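# Place two red balls at the two grippers' grasp points

## Task

Finish with one red ball right next to one gripper's grasp point and the other red ball right next to the other gripper's grasp point, so each ball is at a different gripper. At the end neither gripper may be holding or carrying anything, both stands must still be upright, and the balls must stay where they are without the robot keeping them there.

## Robot and tools

Robot: two six-joint arms, left_arm and right_arm, each with a two-finger parallel gripper and a wrist camera. Both report in one shared scene frame. The origin sits on the table top midway between the arms, +z is up, +x points out over the table, and left_arm is on the +y side (base near (-0.036, +0.344, 0)); right_arm's base is near (-0.039, -0.325, 0). The names left and right do not match sides of any image. A gripper's fingers point along its own +z axis and close along its y axis. Its grasp point (end_effector_position) lies between the finger pads, roughly 1 cm in from the fingertips; that is the point each ball must end up near.

Row format (used everywhere): a single list of 16 plain numbers covering both arms, always all 16 even if one arm is idle. First 8 are left_arm: x, y, z, qw, qx, qy, qz, opening; next 8 are right_arm in the same order. x, y, z is an absolute target for the grasp point in metres in the scene frame; qw..qz is an absolute target orientation, w first. opening runs from -1 (closed) to +1 (fully open, 0.094 m); it is a command, not an offset. A row is rejected outright (nothing sent) if its target lies more than 0.6 m from that arm's last reported position along any axis of that gripper. Each control step the controller clips the target to at most 70 mm and 16 degrees from the measured pose, and favours position over orientation if both cannot be met. To hold an orientation, repeat the same quaternion you chose rather than copying a drifted reported one. To keep an arm still, resend its last reported pose plus the opening it should have, every call. Motions tend to finish a centimetre or more off, usually low, and reported positions grow less exact at long reach.

execute_actions: argument actions is a list with zero or one item. Empty list: just returns the current state. {"rows": [...], "steps": n}: up to 15 rows, n from 1 to 15 (default 15), each step 1/30 s; row i is used on step i and the last row repeats. {"steps": n} without rows: a wait of up to 300 steps counted from the previous result, so your thinking time eats into it. Optional pictures (boolean) controls whether camera images come back; by default they do. After an action each arm continues only to its last clipped pose, so for far targets check the result and send the remainder.

move: target is one 16-number row as above. Both grippers travel in straight lines and arrive together, taking 0.5 to 10 s; anything longer is cut off at 10 s short of target. speed is the path's top speed in m/s, 0.002 to 0.5, default 0.25; rotation is capped at twice that in rad/s. Opening is applied at the start. Paths ignore obstacles and the other arm, and grippers may lag, wander or overshoot the speed, most when an arm is nearly stretched out. Faster moves and targets set deeper past a contact hit and press harder.

wait: seconds, 0 to 10; sends nothing new. zoom_image: camera is cam_low (504x504), cam_left_wrist or cam_right_wrist (616x616); region is [x0, y0, x1, y1] in pixels of that camera's latest image, top-left origin, no larger than 504 by 504. read_manual: optional section, only "licences"; it moves nothing. finished_scene: scene, the integer number of the current scene; it is final and reports whether the goal was met, and the goal must still hold then.

Reading results: the state line 'left_arm: ... | right_arm: ...' gives each grasp point position (m) and quaternion wxyz. grip_measured shows measured finger opening on the command scale; the last Joint positions number is opening in metres. Readings may be off by about 1 mm per gripper. To grip, command about 0.03 below grip_measured; smaller gaps grip more gently. A 'pose unreachable' line means the clearance check altered or blocked that arm's command; HELD marks steps whose command was not sent. 'Hand target' shows where the controller is currently driving each gripper. A move result adds a 'move:' line with the outcome (done, off_target, moving, held, fault) and limits such as paced (target clipped) or held (steps blocked, after which the arm may surge fast), plus each gripper's distance to its target. Joint torques are raw drive outputs with offsets and noise, not clean contact signals. MOTOR HOT appears from 85 °C; at 100 °C an OVER-TEMPERATURE FAULT drops that arm, so avoid long loaded holds. FAULT lines mean an arm stopped.

Joint ranges (rad), base to gripper: -2.880..2.880, 0..3.142, 0..3.019, -1.693..1.571, -1.571..1.571, -2.094..2.094. Cameras: cam_low is a fixed pinhole view from the front-low side; wrist cameras are fisheye.

Avoid: knocking anything off the table, tipping a stand, letting the arms collide or press on each other, hard pushes or slams, dropping a ball, and ending with a ball still gripped. Random brief tugs or pushes can disturb held or loose items. The clock keeps running while you think, so keep replies short; smooth, efficient motion is preferred.

Each tool is called after "Emit:" as name([rows], argument=value, ...), one row to a line, values as JSON.

## Session

Emit:
execute_actions(actions=[])

Scene clock: 0.00 s of 3740.00 s.
left_arm: end_effector_position=(+0.8756, +0.7131, +0.1537) grip_measured=+1.000 end_effector_quat_wxyz=(+0.546, +0.011, +0.829, +0.122) | right_arm: end_effector_position=(+0.8068, -0.1251, +0.3800) grip_measured=+1.000 end_effector_quat_wxyz=(+0.594, -0.630, +0.499, +0.048)
Joint positions: left_arm=[ 0.618  2.572  2.491 -0.311  0.196  0.314  0.094] | right_arm=[-0.104  2.277  2.509 -0.686 -0.846 -1.17   0.094]
Joint velocities: left_arm=[-0.005  0.005 -0.007 -0.022 -0.022 -0.095  0.   ] | right_arm=[-0.015  0.005 -0.012  0.012 -0.022 -0.022  0.   ]
Joint torques (N m, as the arm reports them, + toward a larger angle): no reading
Hand target (left_arm): +0.879, +0.715, +0.192; +0.567, +0.014, +0.813, +0.132
Hand target (right_arm): +0.804, -0.125, +0.405; +0.606, -0.630, +0.485, +0.035
camera_calibration (this result's frames):
cam_left_wrist: T_world_to_cam=[[0.107594, -0.971895, -0.209387, 0.632196], [-0.86002, 0.0146774, -0.51005, 0.827005], [0.498788, 0.234955, -0.83427, -0.34985], [0, 0, 0, 1]] pos_world=[0.817721, 0.684489, 0.262317]
cam_right_wrist: T_world_to_cam=[[0.682068, -0.199911, 0.703433, -0.841515], [0.0882223, -0.93239, -0.350522, -0.0502978], [0.725947, 0.301138, -0.618317, -0.192084], [0, 0, 0, 1]] pos_world=[0.717851, -0.157282, 0.45555]

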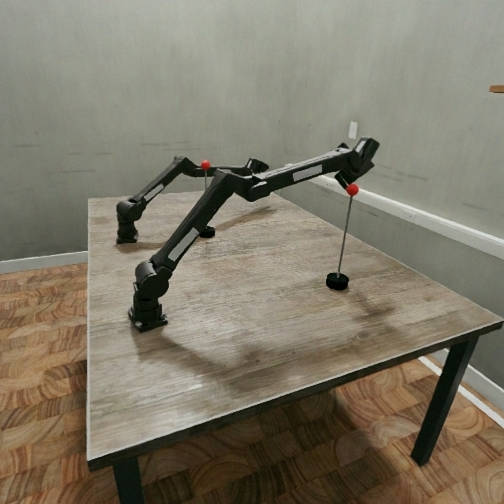

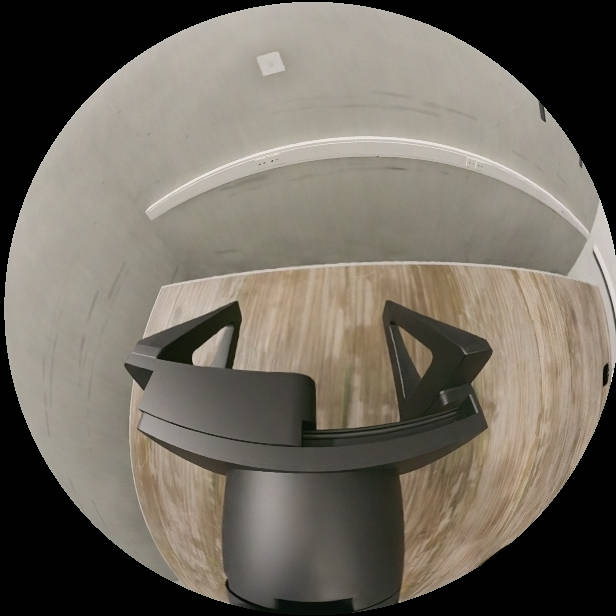

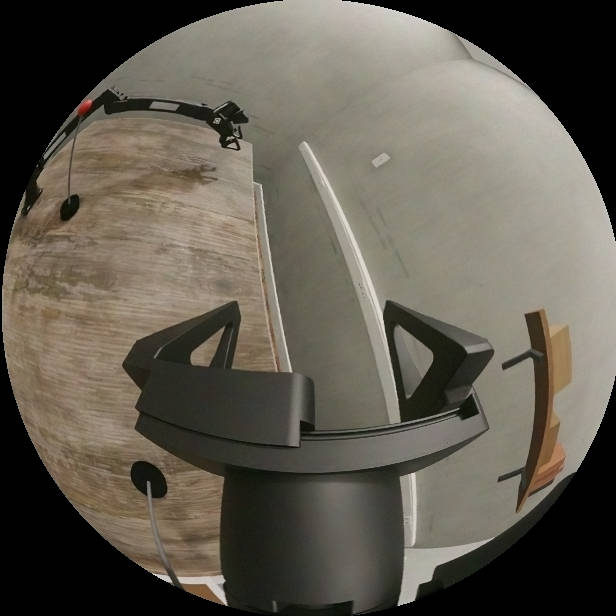

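Emit:
move(target=[0.36,0.5,0.5,0.45,0,0.893,0,1,0.55,-0.18,0.5,0.5,-0.15,0.85,0.05,1], speed=0.4)

Emit:
move(target=[0.25,0.31,0.5,0.45,0,0.893,0,1,0.54,-0.35,0.48,0.45,0,0.893,0,1], speed=0.4)

action 0: the call puts the target (left_arm/x, left_arm/y, left_arm/z) 0.638 m from left_arm's end_effector_position in the last result along the gripper's own z axis as it stood there; a target may be at most 0.6 m away along each of those axes, so nothing of the call was run and nothing moved. Command a nearer target, and go on from there in a later call.

action 0: the call puts the target (left_arm/x, left_arm/y, left_arm/z) 0.774 m from left_arm's end_effector_position in the last result along the gripper's own z axis as it stood there; a target may be at most 0.6 m away along each of those axes, so nothing of the call was run and nothing moved. Command a nearer target, and go on from there in a later call.

Emit:
move(target=[0.43,0.54,0.52,0.45,0,0.893,0,1,0.55,-0.18,0.5,0.5,-0.15,0.85,0.05,1], speed=0.4)

Emit:
move(target=[0.25,0.31,0.5,0.45,0,0.893,0,1,0.54,-0.35,0.48,0.45,0,0.893,0,1], speed=0.4)

Scene clock: 19.23 s of 3740.00 s.
left_arm: end_effector_position=(+0.4312, +0.5285, +0.4950) grip_measured=+1.000 end_effector_quat_wxyz=(+0.436, -0.005, +0.900, -0.007) | right_arm: end_effector_position=(+0.5520, -0.1878, +0.4909) grip_measured=+1.000 end_effector_quat_wxyz=(+0.492, -0.154, +0.856, +0.048)
Joint positions: left_arm=[ 0.711  1.258  1.633 -1.113  0.402  0.322  0.094] | right_arm=[ 0.025  1.409  1.679 -0.808 -0.053 -0.113  0.094]
Joint velocities: left_arm=[ 0.005 -0.024 -0.012 -0.022 -0.037  0.022  0.   ] | right_arm=[ 0.005 -0.015  0.002 -0.002 -0.037  0.007  0.   ]
Joint torques (N m, as the arm reports them, + toward a larger angle): left_arm=[ 1.32 -7.57 11.33  0.94  0.28  0.03] | right_arm=[  0.61 -12.1   13.1    1.75   0.     0.18]
Hand target (left_arm): +0.429, +0.531, +0.516; +0.448, +0.001, +0.894, +0.003
Hand target (right_arm): +0.550, -0.185, +0.501; +0.497, -0.152, +0.853, +0.050
Off the commanded pose (left_arm): 0.028 m, 2 deg.
Off the commanded pose (right_arm): 0.012 m, 1 deg.
After step 90, 13.80 s passed at rest.
move: off_target (left_arm, right_arm); limits=paced
camera_calibration (this result's frames):
cam_left_wrist: T_world_to_cam=[[-0.00446865, -0.999708, 0.0237616, 0.519712], [-0.962244, -0.00216815, -0.27218, 0.556874], [0.272152, -0.0240808, -0.961953, 0.497753], [0, 0, 0, 1]] pos_world=[0.402706, 0.532754, 0.618036]
cam_right_wrist: T_world_to_cam=[[0.312417, -0.947023, 0.0744469, -0.385796], [-0.866916, -0.316276, -0.385261, 0.612607], [0.388397, 0.0558227, -0.9198, 0.36864], [0, 0, 0, 1]] pos_world=[0.50843, -0.192183, 0.60381]

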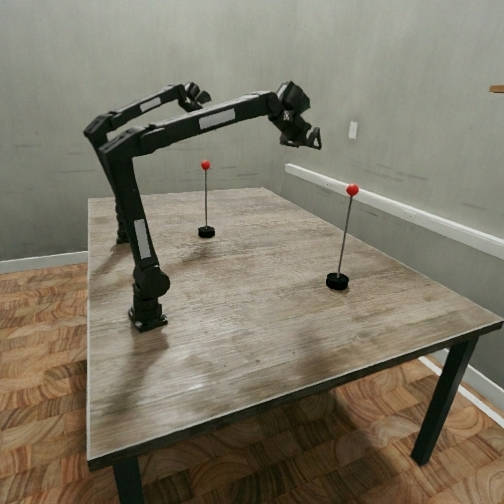

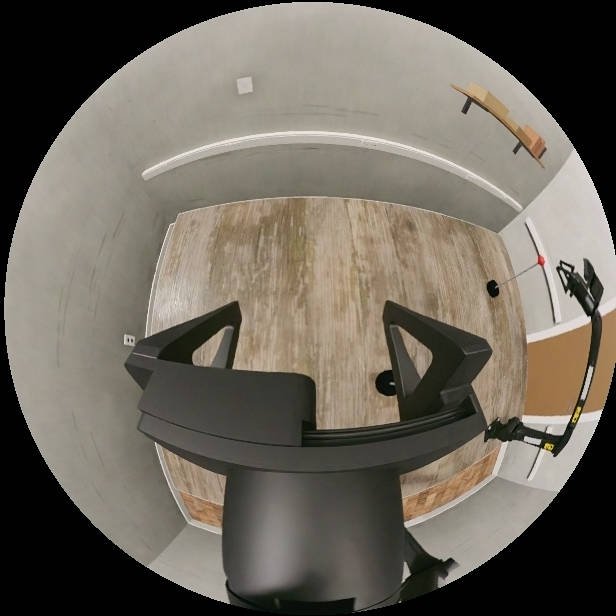

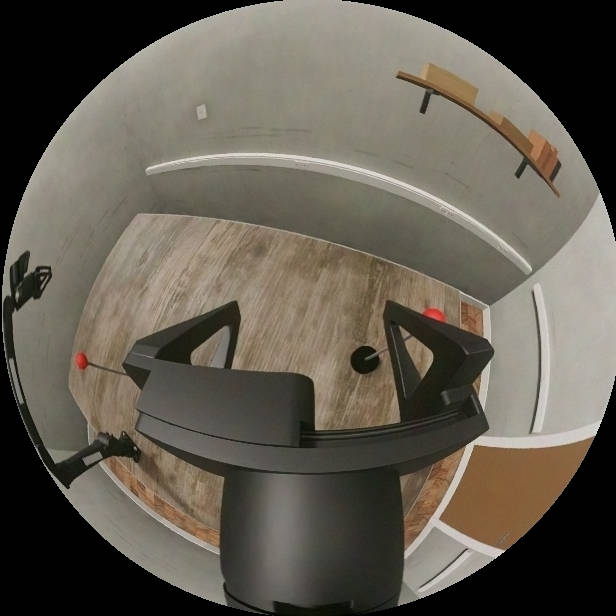

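Scene clock: 20.70 s of 3740.00 s.
left_arm: end_effector_position=(+0.2525, +0.3079, +0.5049) grip_measured=+1.000 end_effector_quat_wxyz=(+0.462, +0.002, +0.887, -0.007) | right_arm: end_effector_position=(+0.5485, -0.3524, +0.4572) grip_measured=+1.000 end_effector_quat_wxyz=(+0.432, -0.004, +0.902, -0.002)
Joint positions: left_arm=[-0.023  0.705  1.314 -1.229 -0.167 -0.132  0.094] | right_arm=[-0.248  1.408  1.663 -0.932 -0.046 -0.046  0.094]
Joint velocities: left_arm=[-0.015  0.015 -0.002 -0.007  0.007 -0.037  0.   ] | right_arm=[ 0.005 -0.015  0.007 -0.017 -0.007 -0.051  0.   ]
Joint torques (N m, as the arm reports them, + toward a larger angle): left_arm=[ 0.67  0.99  7.42  1.12 -0.22 -0.2 ] | right_arm=[ -0.57 -13.37  13.47   1.76  -0.09   0.19]
Hand target (left_arm): +0.253, +0.308, +0.500; +0.454, -0.004, +0.891, -0.007
Hand target (right_arm): +0.542, -0.351, +0.480; +0.449, -0.002, +0.894, -0.001
Off the commanded pose (left_arm): 0.006 m, 2 deg.
Off the commanded pose (right_arm): 0.024 m, 2 deg.
move: off_target (right_arm); limits=paced
camera_calibration (this result's frames):
cam_left_wrist: T_world_to_cam=[[-0.0172121, -0.999687, 0.0181361, 0.304217], [-0.944365, 0.0102957, -0.328738, 0.40731], [0.328449, -0.0227853, -0.944247, 0.527049], [0, 0, 0, 1]] pos_world=[0.216777, 0.311937, 0.626045]
cam_right_wrist: T_world_to_cam=[[0.00737584, -0.999902, 0.0118732, -0.360778], [-0.96661, -0.0101707, -0.256051, 0.647995], [0.256146, -0.00958813, -0.96659, 0.419082], [0, 0, 0, 1]] pos_world=[0.521673, -0.350134, 0.575284]

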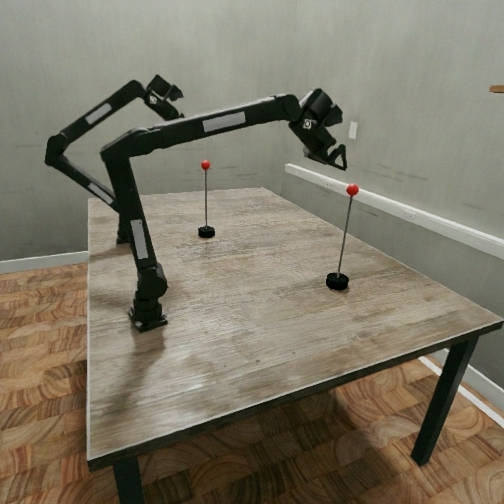

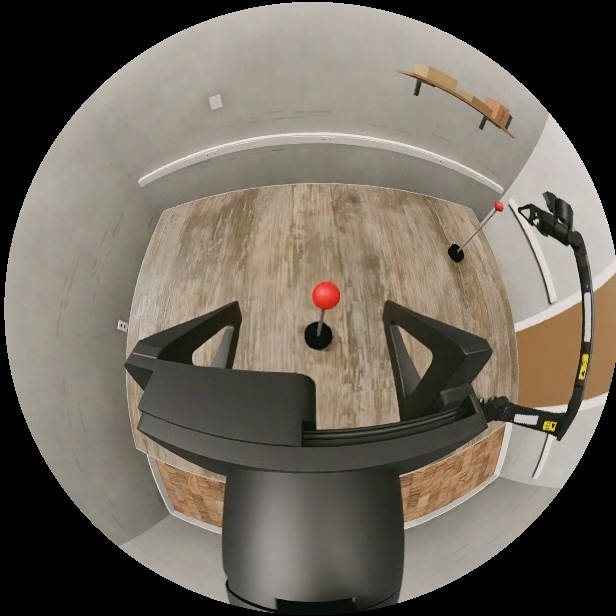

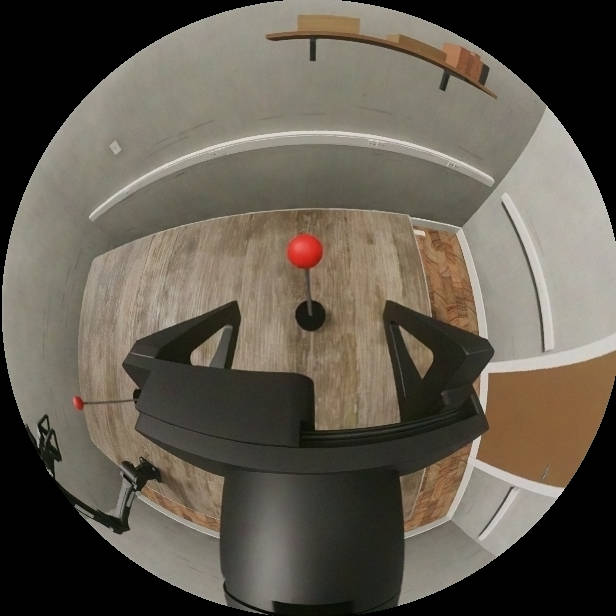

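Emit:
move(target=[0.336,0.285,0.358,0.45,0,0.893,0,1,0.652,-0.342,0.385,0.45,0,0.893,0,1])

Scene clock: 39.27 s of 3740.00 s.
left_arm: end_effector_position=(+0.3372, +0.2904, +0.3498) grip_measured=+1.000 end_effector_quat_wxyz=(+0.434, +0.001, +0.901, +0.007) | right_arm: end_effector_position=(+0.6453, -0.3447, +0.3538) grip_measured=+1.000 end_effector_quat_wxyz=(+0.422, -0.000, +0.907, -0.001)
Joint positions: left_arm=[-0.028  0.808  0.946 -0.826 -0.187 -0.135  0.094] | right_arm=[-0.223  1.638  1.661 -0.723 -0.025 -0.024  0.094]
Joint velocities: left_arm=[ 0.005 -0.005 -0.012 -0.007 -0.007 -0.037  0.   ] | right_arm=[ 0.015 -0.024  0.017  0.017 -0.051  0.022  0.   ]
Joint torques (N m, as the arm reports them, + toward a larger angle): left_arm=[-0.28 -2.68  9.03  2.51 -0.23 -0.19] | right_arm=[  0.72 -16.46  14.89   2.58   0.02   0.19]
Hand target (left_arm): +0.339, +0.286, +0.359; +0.450, +0.000, +0.893, -0.000
Hand target (right_arm): +0.651, -0.340, +0.385; +0.450, +0.000, +0.893, +0.000
Off the commanded pose (left_arm): 0.010 m, 2 deg.
Off the commanded pose (right_arm): 0.032 m, 4 deg.
After step 90, 14.40 s passed at rest.
move: off_target (right_arm)
camera_calibration (this result's frames):
cam_left_wrist: T_world_to_cam=[[-0.00380599, -0.999977, -0.00564154, 0.294902], [-0.963421, 0.00517849, -0.267941, 0.423106], [0.267964, 0.0044154, -0.963419, 0.37158], [0, 0, 0, 1]] pos_world=[0.309181, 0.291063, 0.473018]
cam_right_wrist: T_world_to_cam=[[0.00218269, -0.999977, 0.0063798, -0.347341], [-0.972387, -0.0036112, -0.233346, 0.713074], [0.233363, -0.00569431, -0.972373, 0.312468], [0, 0, 0, 1]] pos_world=[0.621223, -0.342978, 0.472444]

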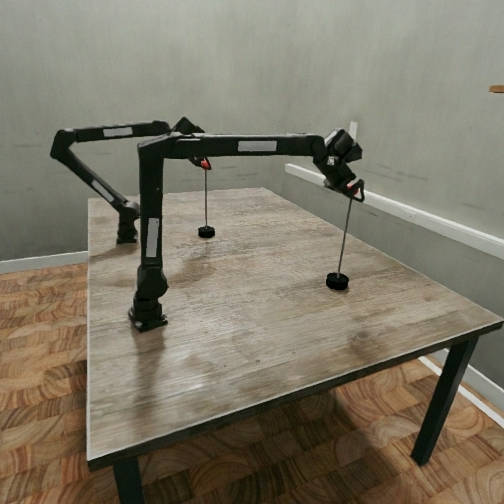

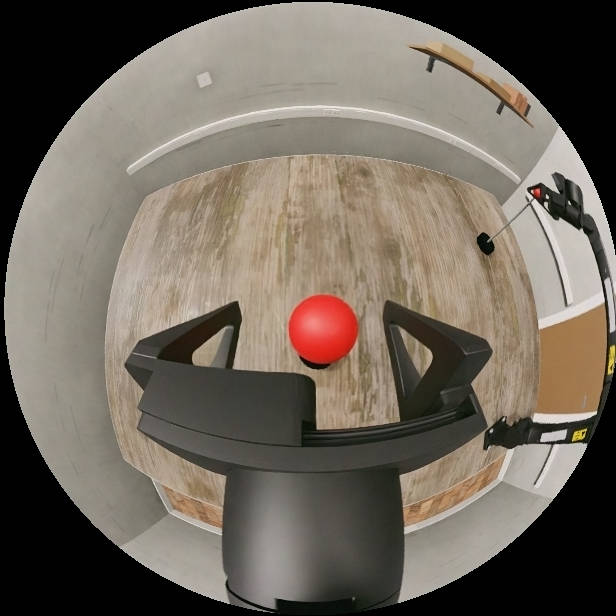

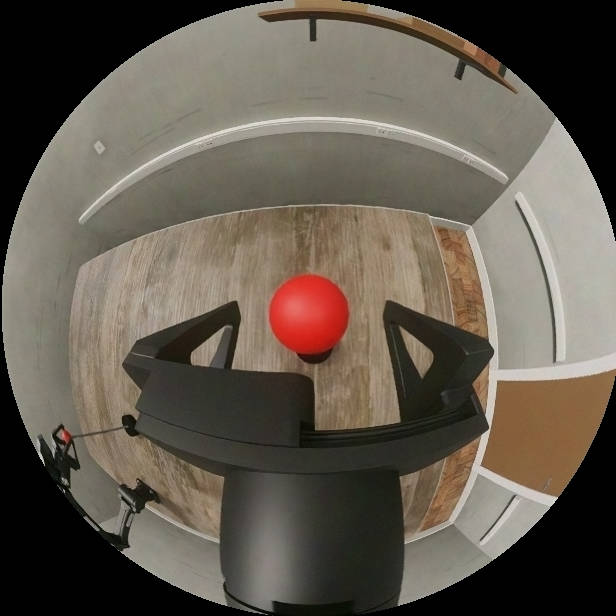

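Emit:
execute_actions([
  {"rows":[[0.325,0.279,0.367,0.45,0,0.893,0,1,0.646,-0.34,0.408,0.45,0,0.893,0,1]]},
])

Scene clock: 44.37 s of 3740.00 s.
left_arm: end_effector_position=(+0.3275, +0.2810, +0.3597) grip_measured=+1.000 end_effector_quat_wxyz=(+0.447, +0.002, +0.895, +0.003) | right_arm: end_effector_position=(+0.6419, -0.3446, +0.3555) grip_measured=+1.000 end_effector_quat_wxyz=(+0.413, +0.000, +0.911, -0.001)
Joint positions: left_arm=[-0.075  0.778  0.946 -0.832 -0.221 -0.16   0.094] | right_arm=[-0.223  1.638  1.674 -0.756 -0.025 -0.024  0.094]
Joint velocities: left_arm=[ 0.005  0.005  0.007 -0.037 -0.051 -0.007  0.   ] | right_arm=[-0.024  0.005 -0.007  0.002 -0.007  0.022  0.   ]
Joint torques (N m, as the arm reports them, + toward a larger angle): left_arm=[ 0.01 -2.36  9.66  1.02 -0.25 -0.22] | right_arm=[  0.39 -17.88  17.23   1.59   0.     0.18]
Hand target (left_arm): +0.325, +0.279, +0.367; +0.450, -0.000, +0.893, -0.001
Hand target (right_arm): +0.643, -0.340, +0.408; +0.451, +0.000, +0.893, +0.000
Off the commanded pose (left_arm): 0.008 m, 1 deg.
Off the commanded pose (right_arm): 0.053 m, 5 deg.
Steps of this call (steps 1 to 90: nothing new was sent; then 1.60 s passed at rest; steps 91 to 105: all 15 steps of this action). Readings (end_effector_position):
91: left_arm (+0.3368, +0.2916, +0.3503) | right_arm (+0.6446, -0.3447, +0.3538)
92: left_arm (+0.3357, +0.2906, +0.3511) | right_arm (+0.6433, -0.3447, +0.3530)
94: left_arm (+0.3325, +0.2848, +0.3539) | right_arm (+0.6421, -0.3446, +0.3536)
98: left_arm (+0.3281, +0.2806, +0.3591) | right_arm (+0.6420, -0.3446, +0.3553)
105: the state above
camera_calibration (this result's frames):
cam_left_wrist: T_world_to_cam=[[-0.00834239, -0.999965, -0.000710306, 0.285169], [-0.955517, 0.008181, -0.294824, 0.422778], [0.294819, -0.00178083, -0.955551, 0.373852], [0, 0, 0, 1]] pos_world=[0.296131, 0.282366, 0.482082]
cam_right_wrist: T_world_to_cam=[[0.00204611, -0.999983, 0.00537859, -0.346785], [-0.976659, -0.00315357, -0.214772, 0.706512], [0.214786, -0.0048136, -0.976649, 0.328679], [0, 0, 0, 1]] pos_world=[0.620135, -0.342969, 0.474608]

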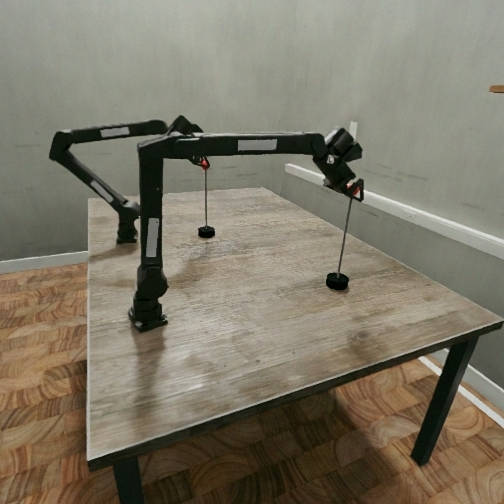

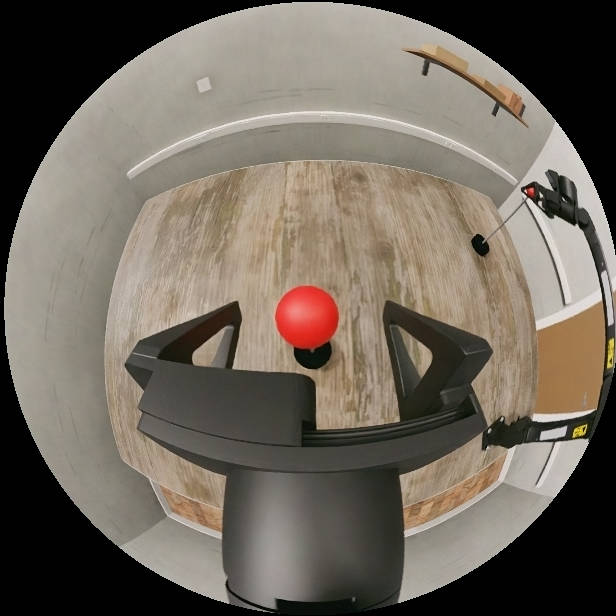

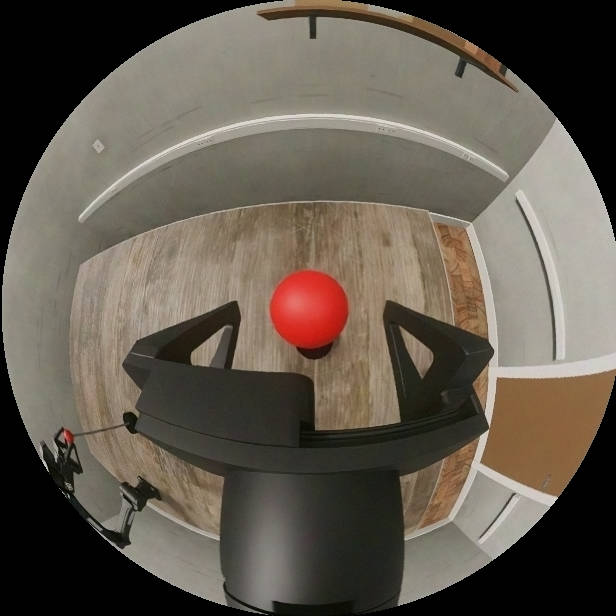

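Emit:
execute_actions([
  {"rows":[[0.333,0.283,0.359,0.44,0,0.898,0,1,0.646,-0.34,0.42,0.45,0,0.893,0,1]]},
])

Scene clock: 50.23 s of 3740.00 s.
left_arm: end_effector_position=(+0.3301, +0.2795, +0.3553) grip_measured=+1.000 end_effector_quat_wxyz=(+0.440, +0.004, +0.898, -0.002) | right_arm: end_effector_position=(+0.6424, -0.3448, +0.3734) grip_measured=+1.000 end_effector_quat_wxyz=(+0.417, +0.000, +0.909, -0.001)
Joint positions: left_arm=[-0.069  0.789  0.946 -0.832 -0.204 -0.161  0.094] | right_arm=[-0.223  1.638  1.717 -0.79  -0.024 -0.023  0.094]
Joint velocities: left_arm=[-0.024 -0.005  0.012  0.017  0.022 -0.007  0.   ] | right_arm=[ 0.005  0.005 -0.027 -0.017 -0.022 -0.081  0.   ]
Joint torques (N m, as the arm reports them, + toward a larger angle): left_arm=[ 1.84 -1.55  9.71  1.3   0.01 -0.06] | right_arm=[  0.43 -17.1   16.91   1.77  -0.01   0.18]
Hand target (left_arm): +0.333, +0.283, +0.359; +0.440, +0.000, +0.898, +0.000
Hand target (right_arm): +0.643, -0.340, +0.419; +0.450, +0.001, +0.893, +0.000
Off the commanded pose (left_arm): 0.006 m, 0 deg.
Off the commanded pose (right_arm): 0.047 m, 4 deg.
Steps of this call (steps 1 to 90: nothing new was sent; then 2.37 s passed at rest; steps 91 to 105: all 15 steps of this action). Readings (end_effector_position):
91: left_arm (+0.3275, +0.2799, +0.3593) | right_arm (+0.6413, -0.3447, +0.3562)
92: left_arm (+0.3277, +0.2791, +0.3588) | right_arm (+0.6404, -0.3446, +0.3570)
94: left_arm (+0.3286, +0.2793, +0.3576) | right_arm (+0.6403, -0.3446, +0.3615)
98: left_arm (+0.3300, +0.2796, +0.3555) | right_arm (+0.6424, -0.3448, +0.3717)
105: the state above
camera_calibration (this result's frames):
cam_left_wrist: T_world_to_cam=[[-0.0150404, -0.99986, 0.007339, 0.283055], [-0.959429, 0.0123647, -0.281677, 0.419421], [0.281547, -0.0112778, -0.959481, 0.377374], [0, 0, 0, 1]] pos_world=[0.300413, 0.282085, 0.478148]
cam_right_wrist: T_world_to_cam=[[0.00117066, -0.999982, 0.00591367, -0.346667], [-0.974744, -0.00246172, -0.22331, 0.713017], [0.22332, -0.0055029, -0.97473, 0.339638], [0, 0, 0, 1]] pos_world=[0.619567, -0.343036, 0.492329]

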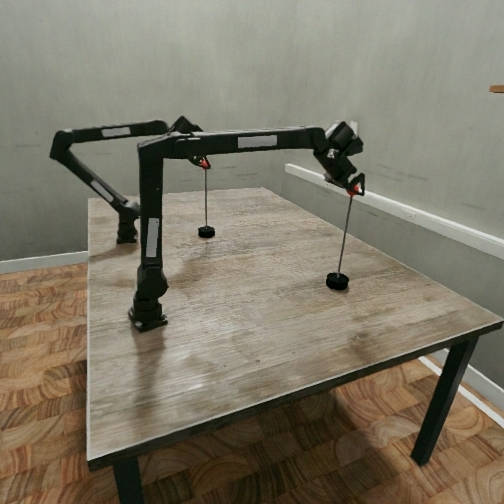

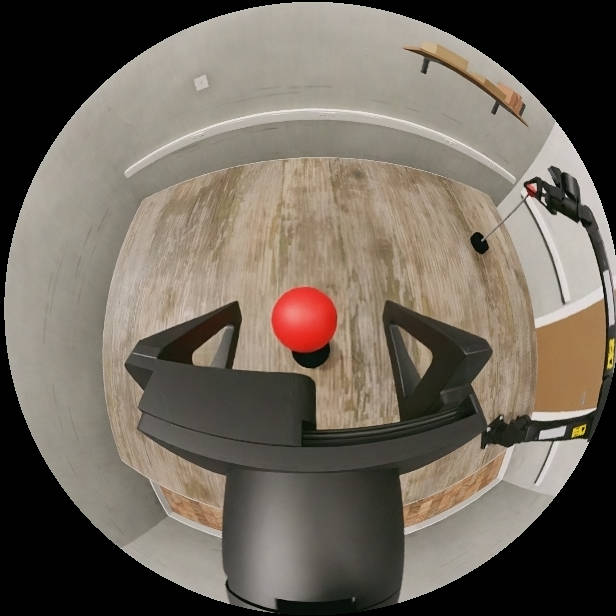

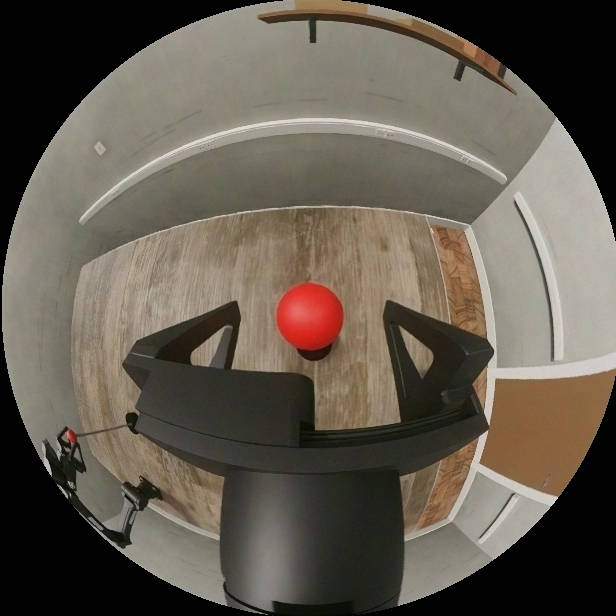

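Emit:
finished_scene(scene=2)

The scene is finished: the task was done.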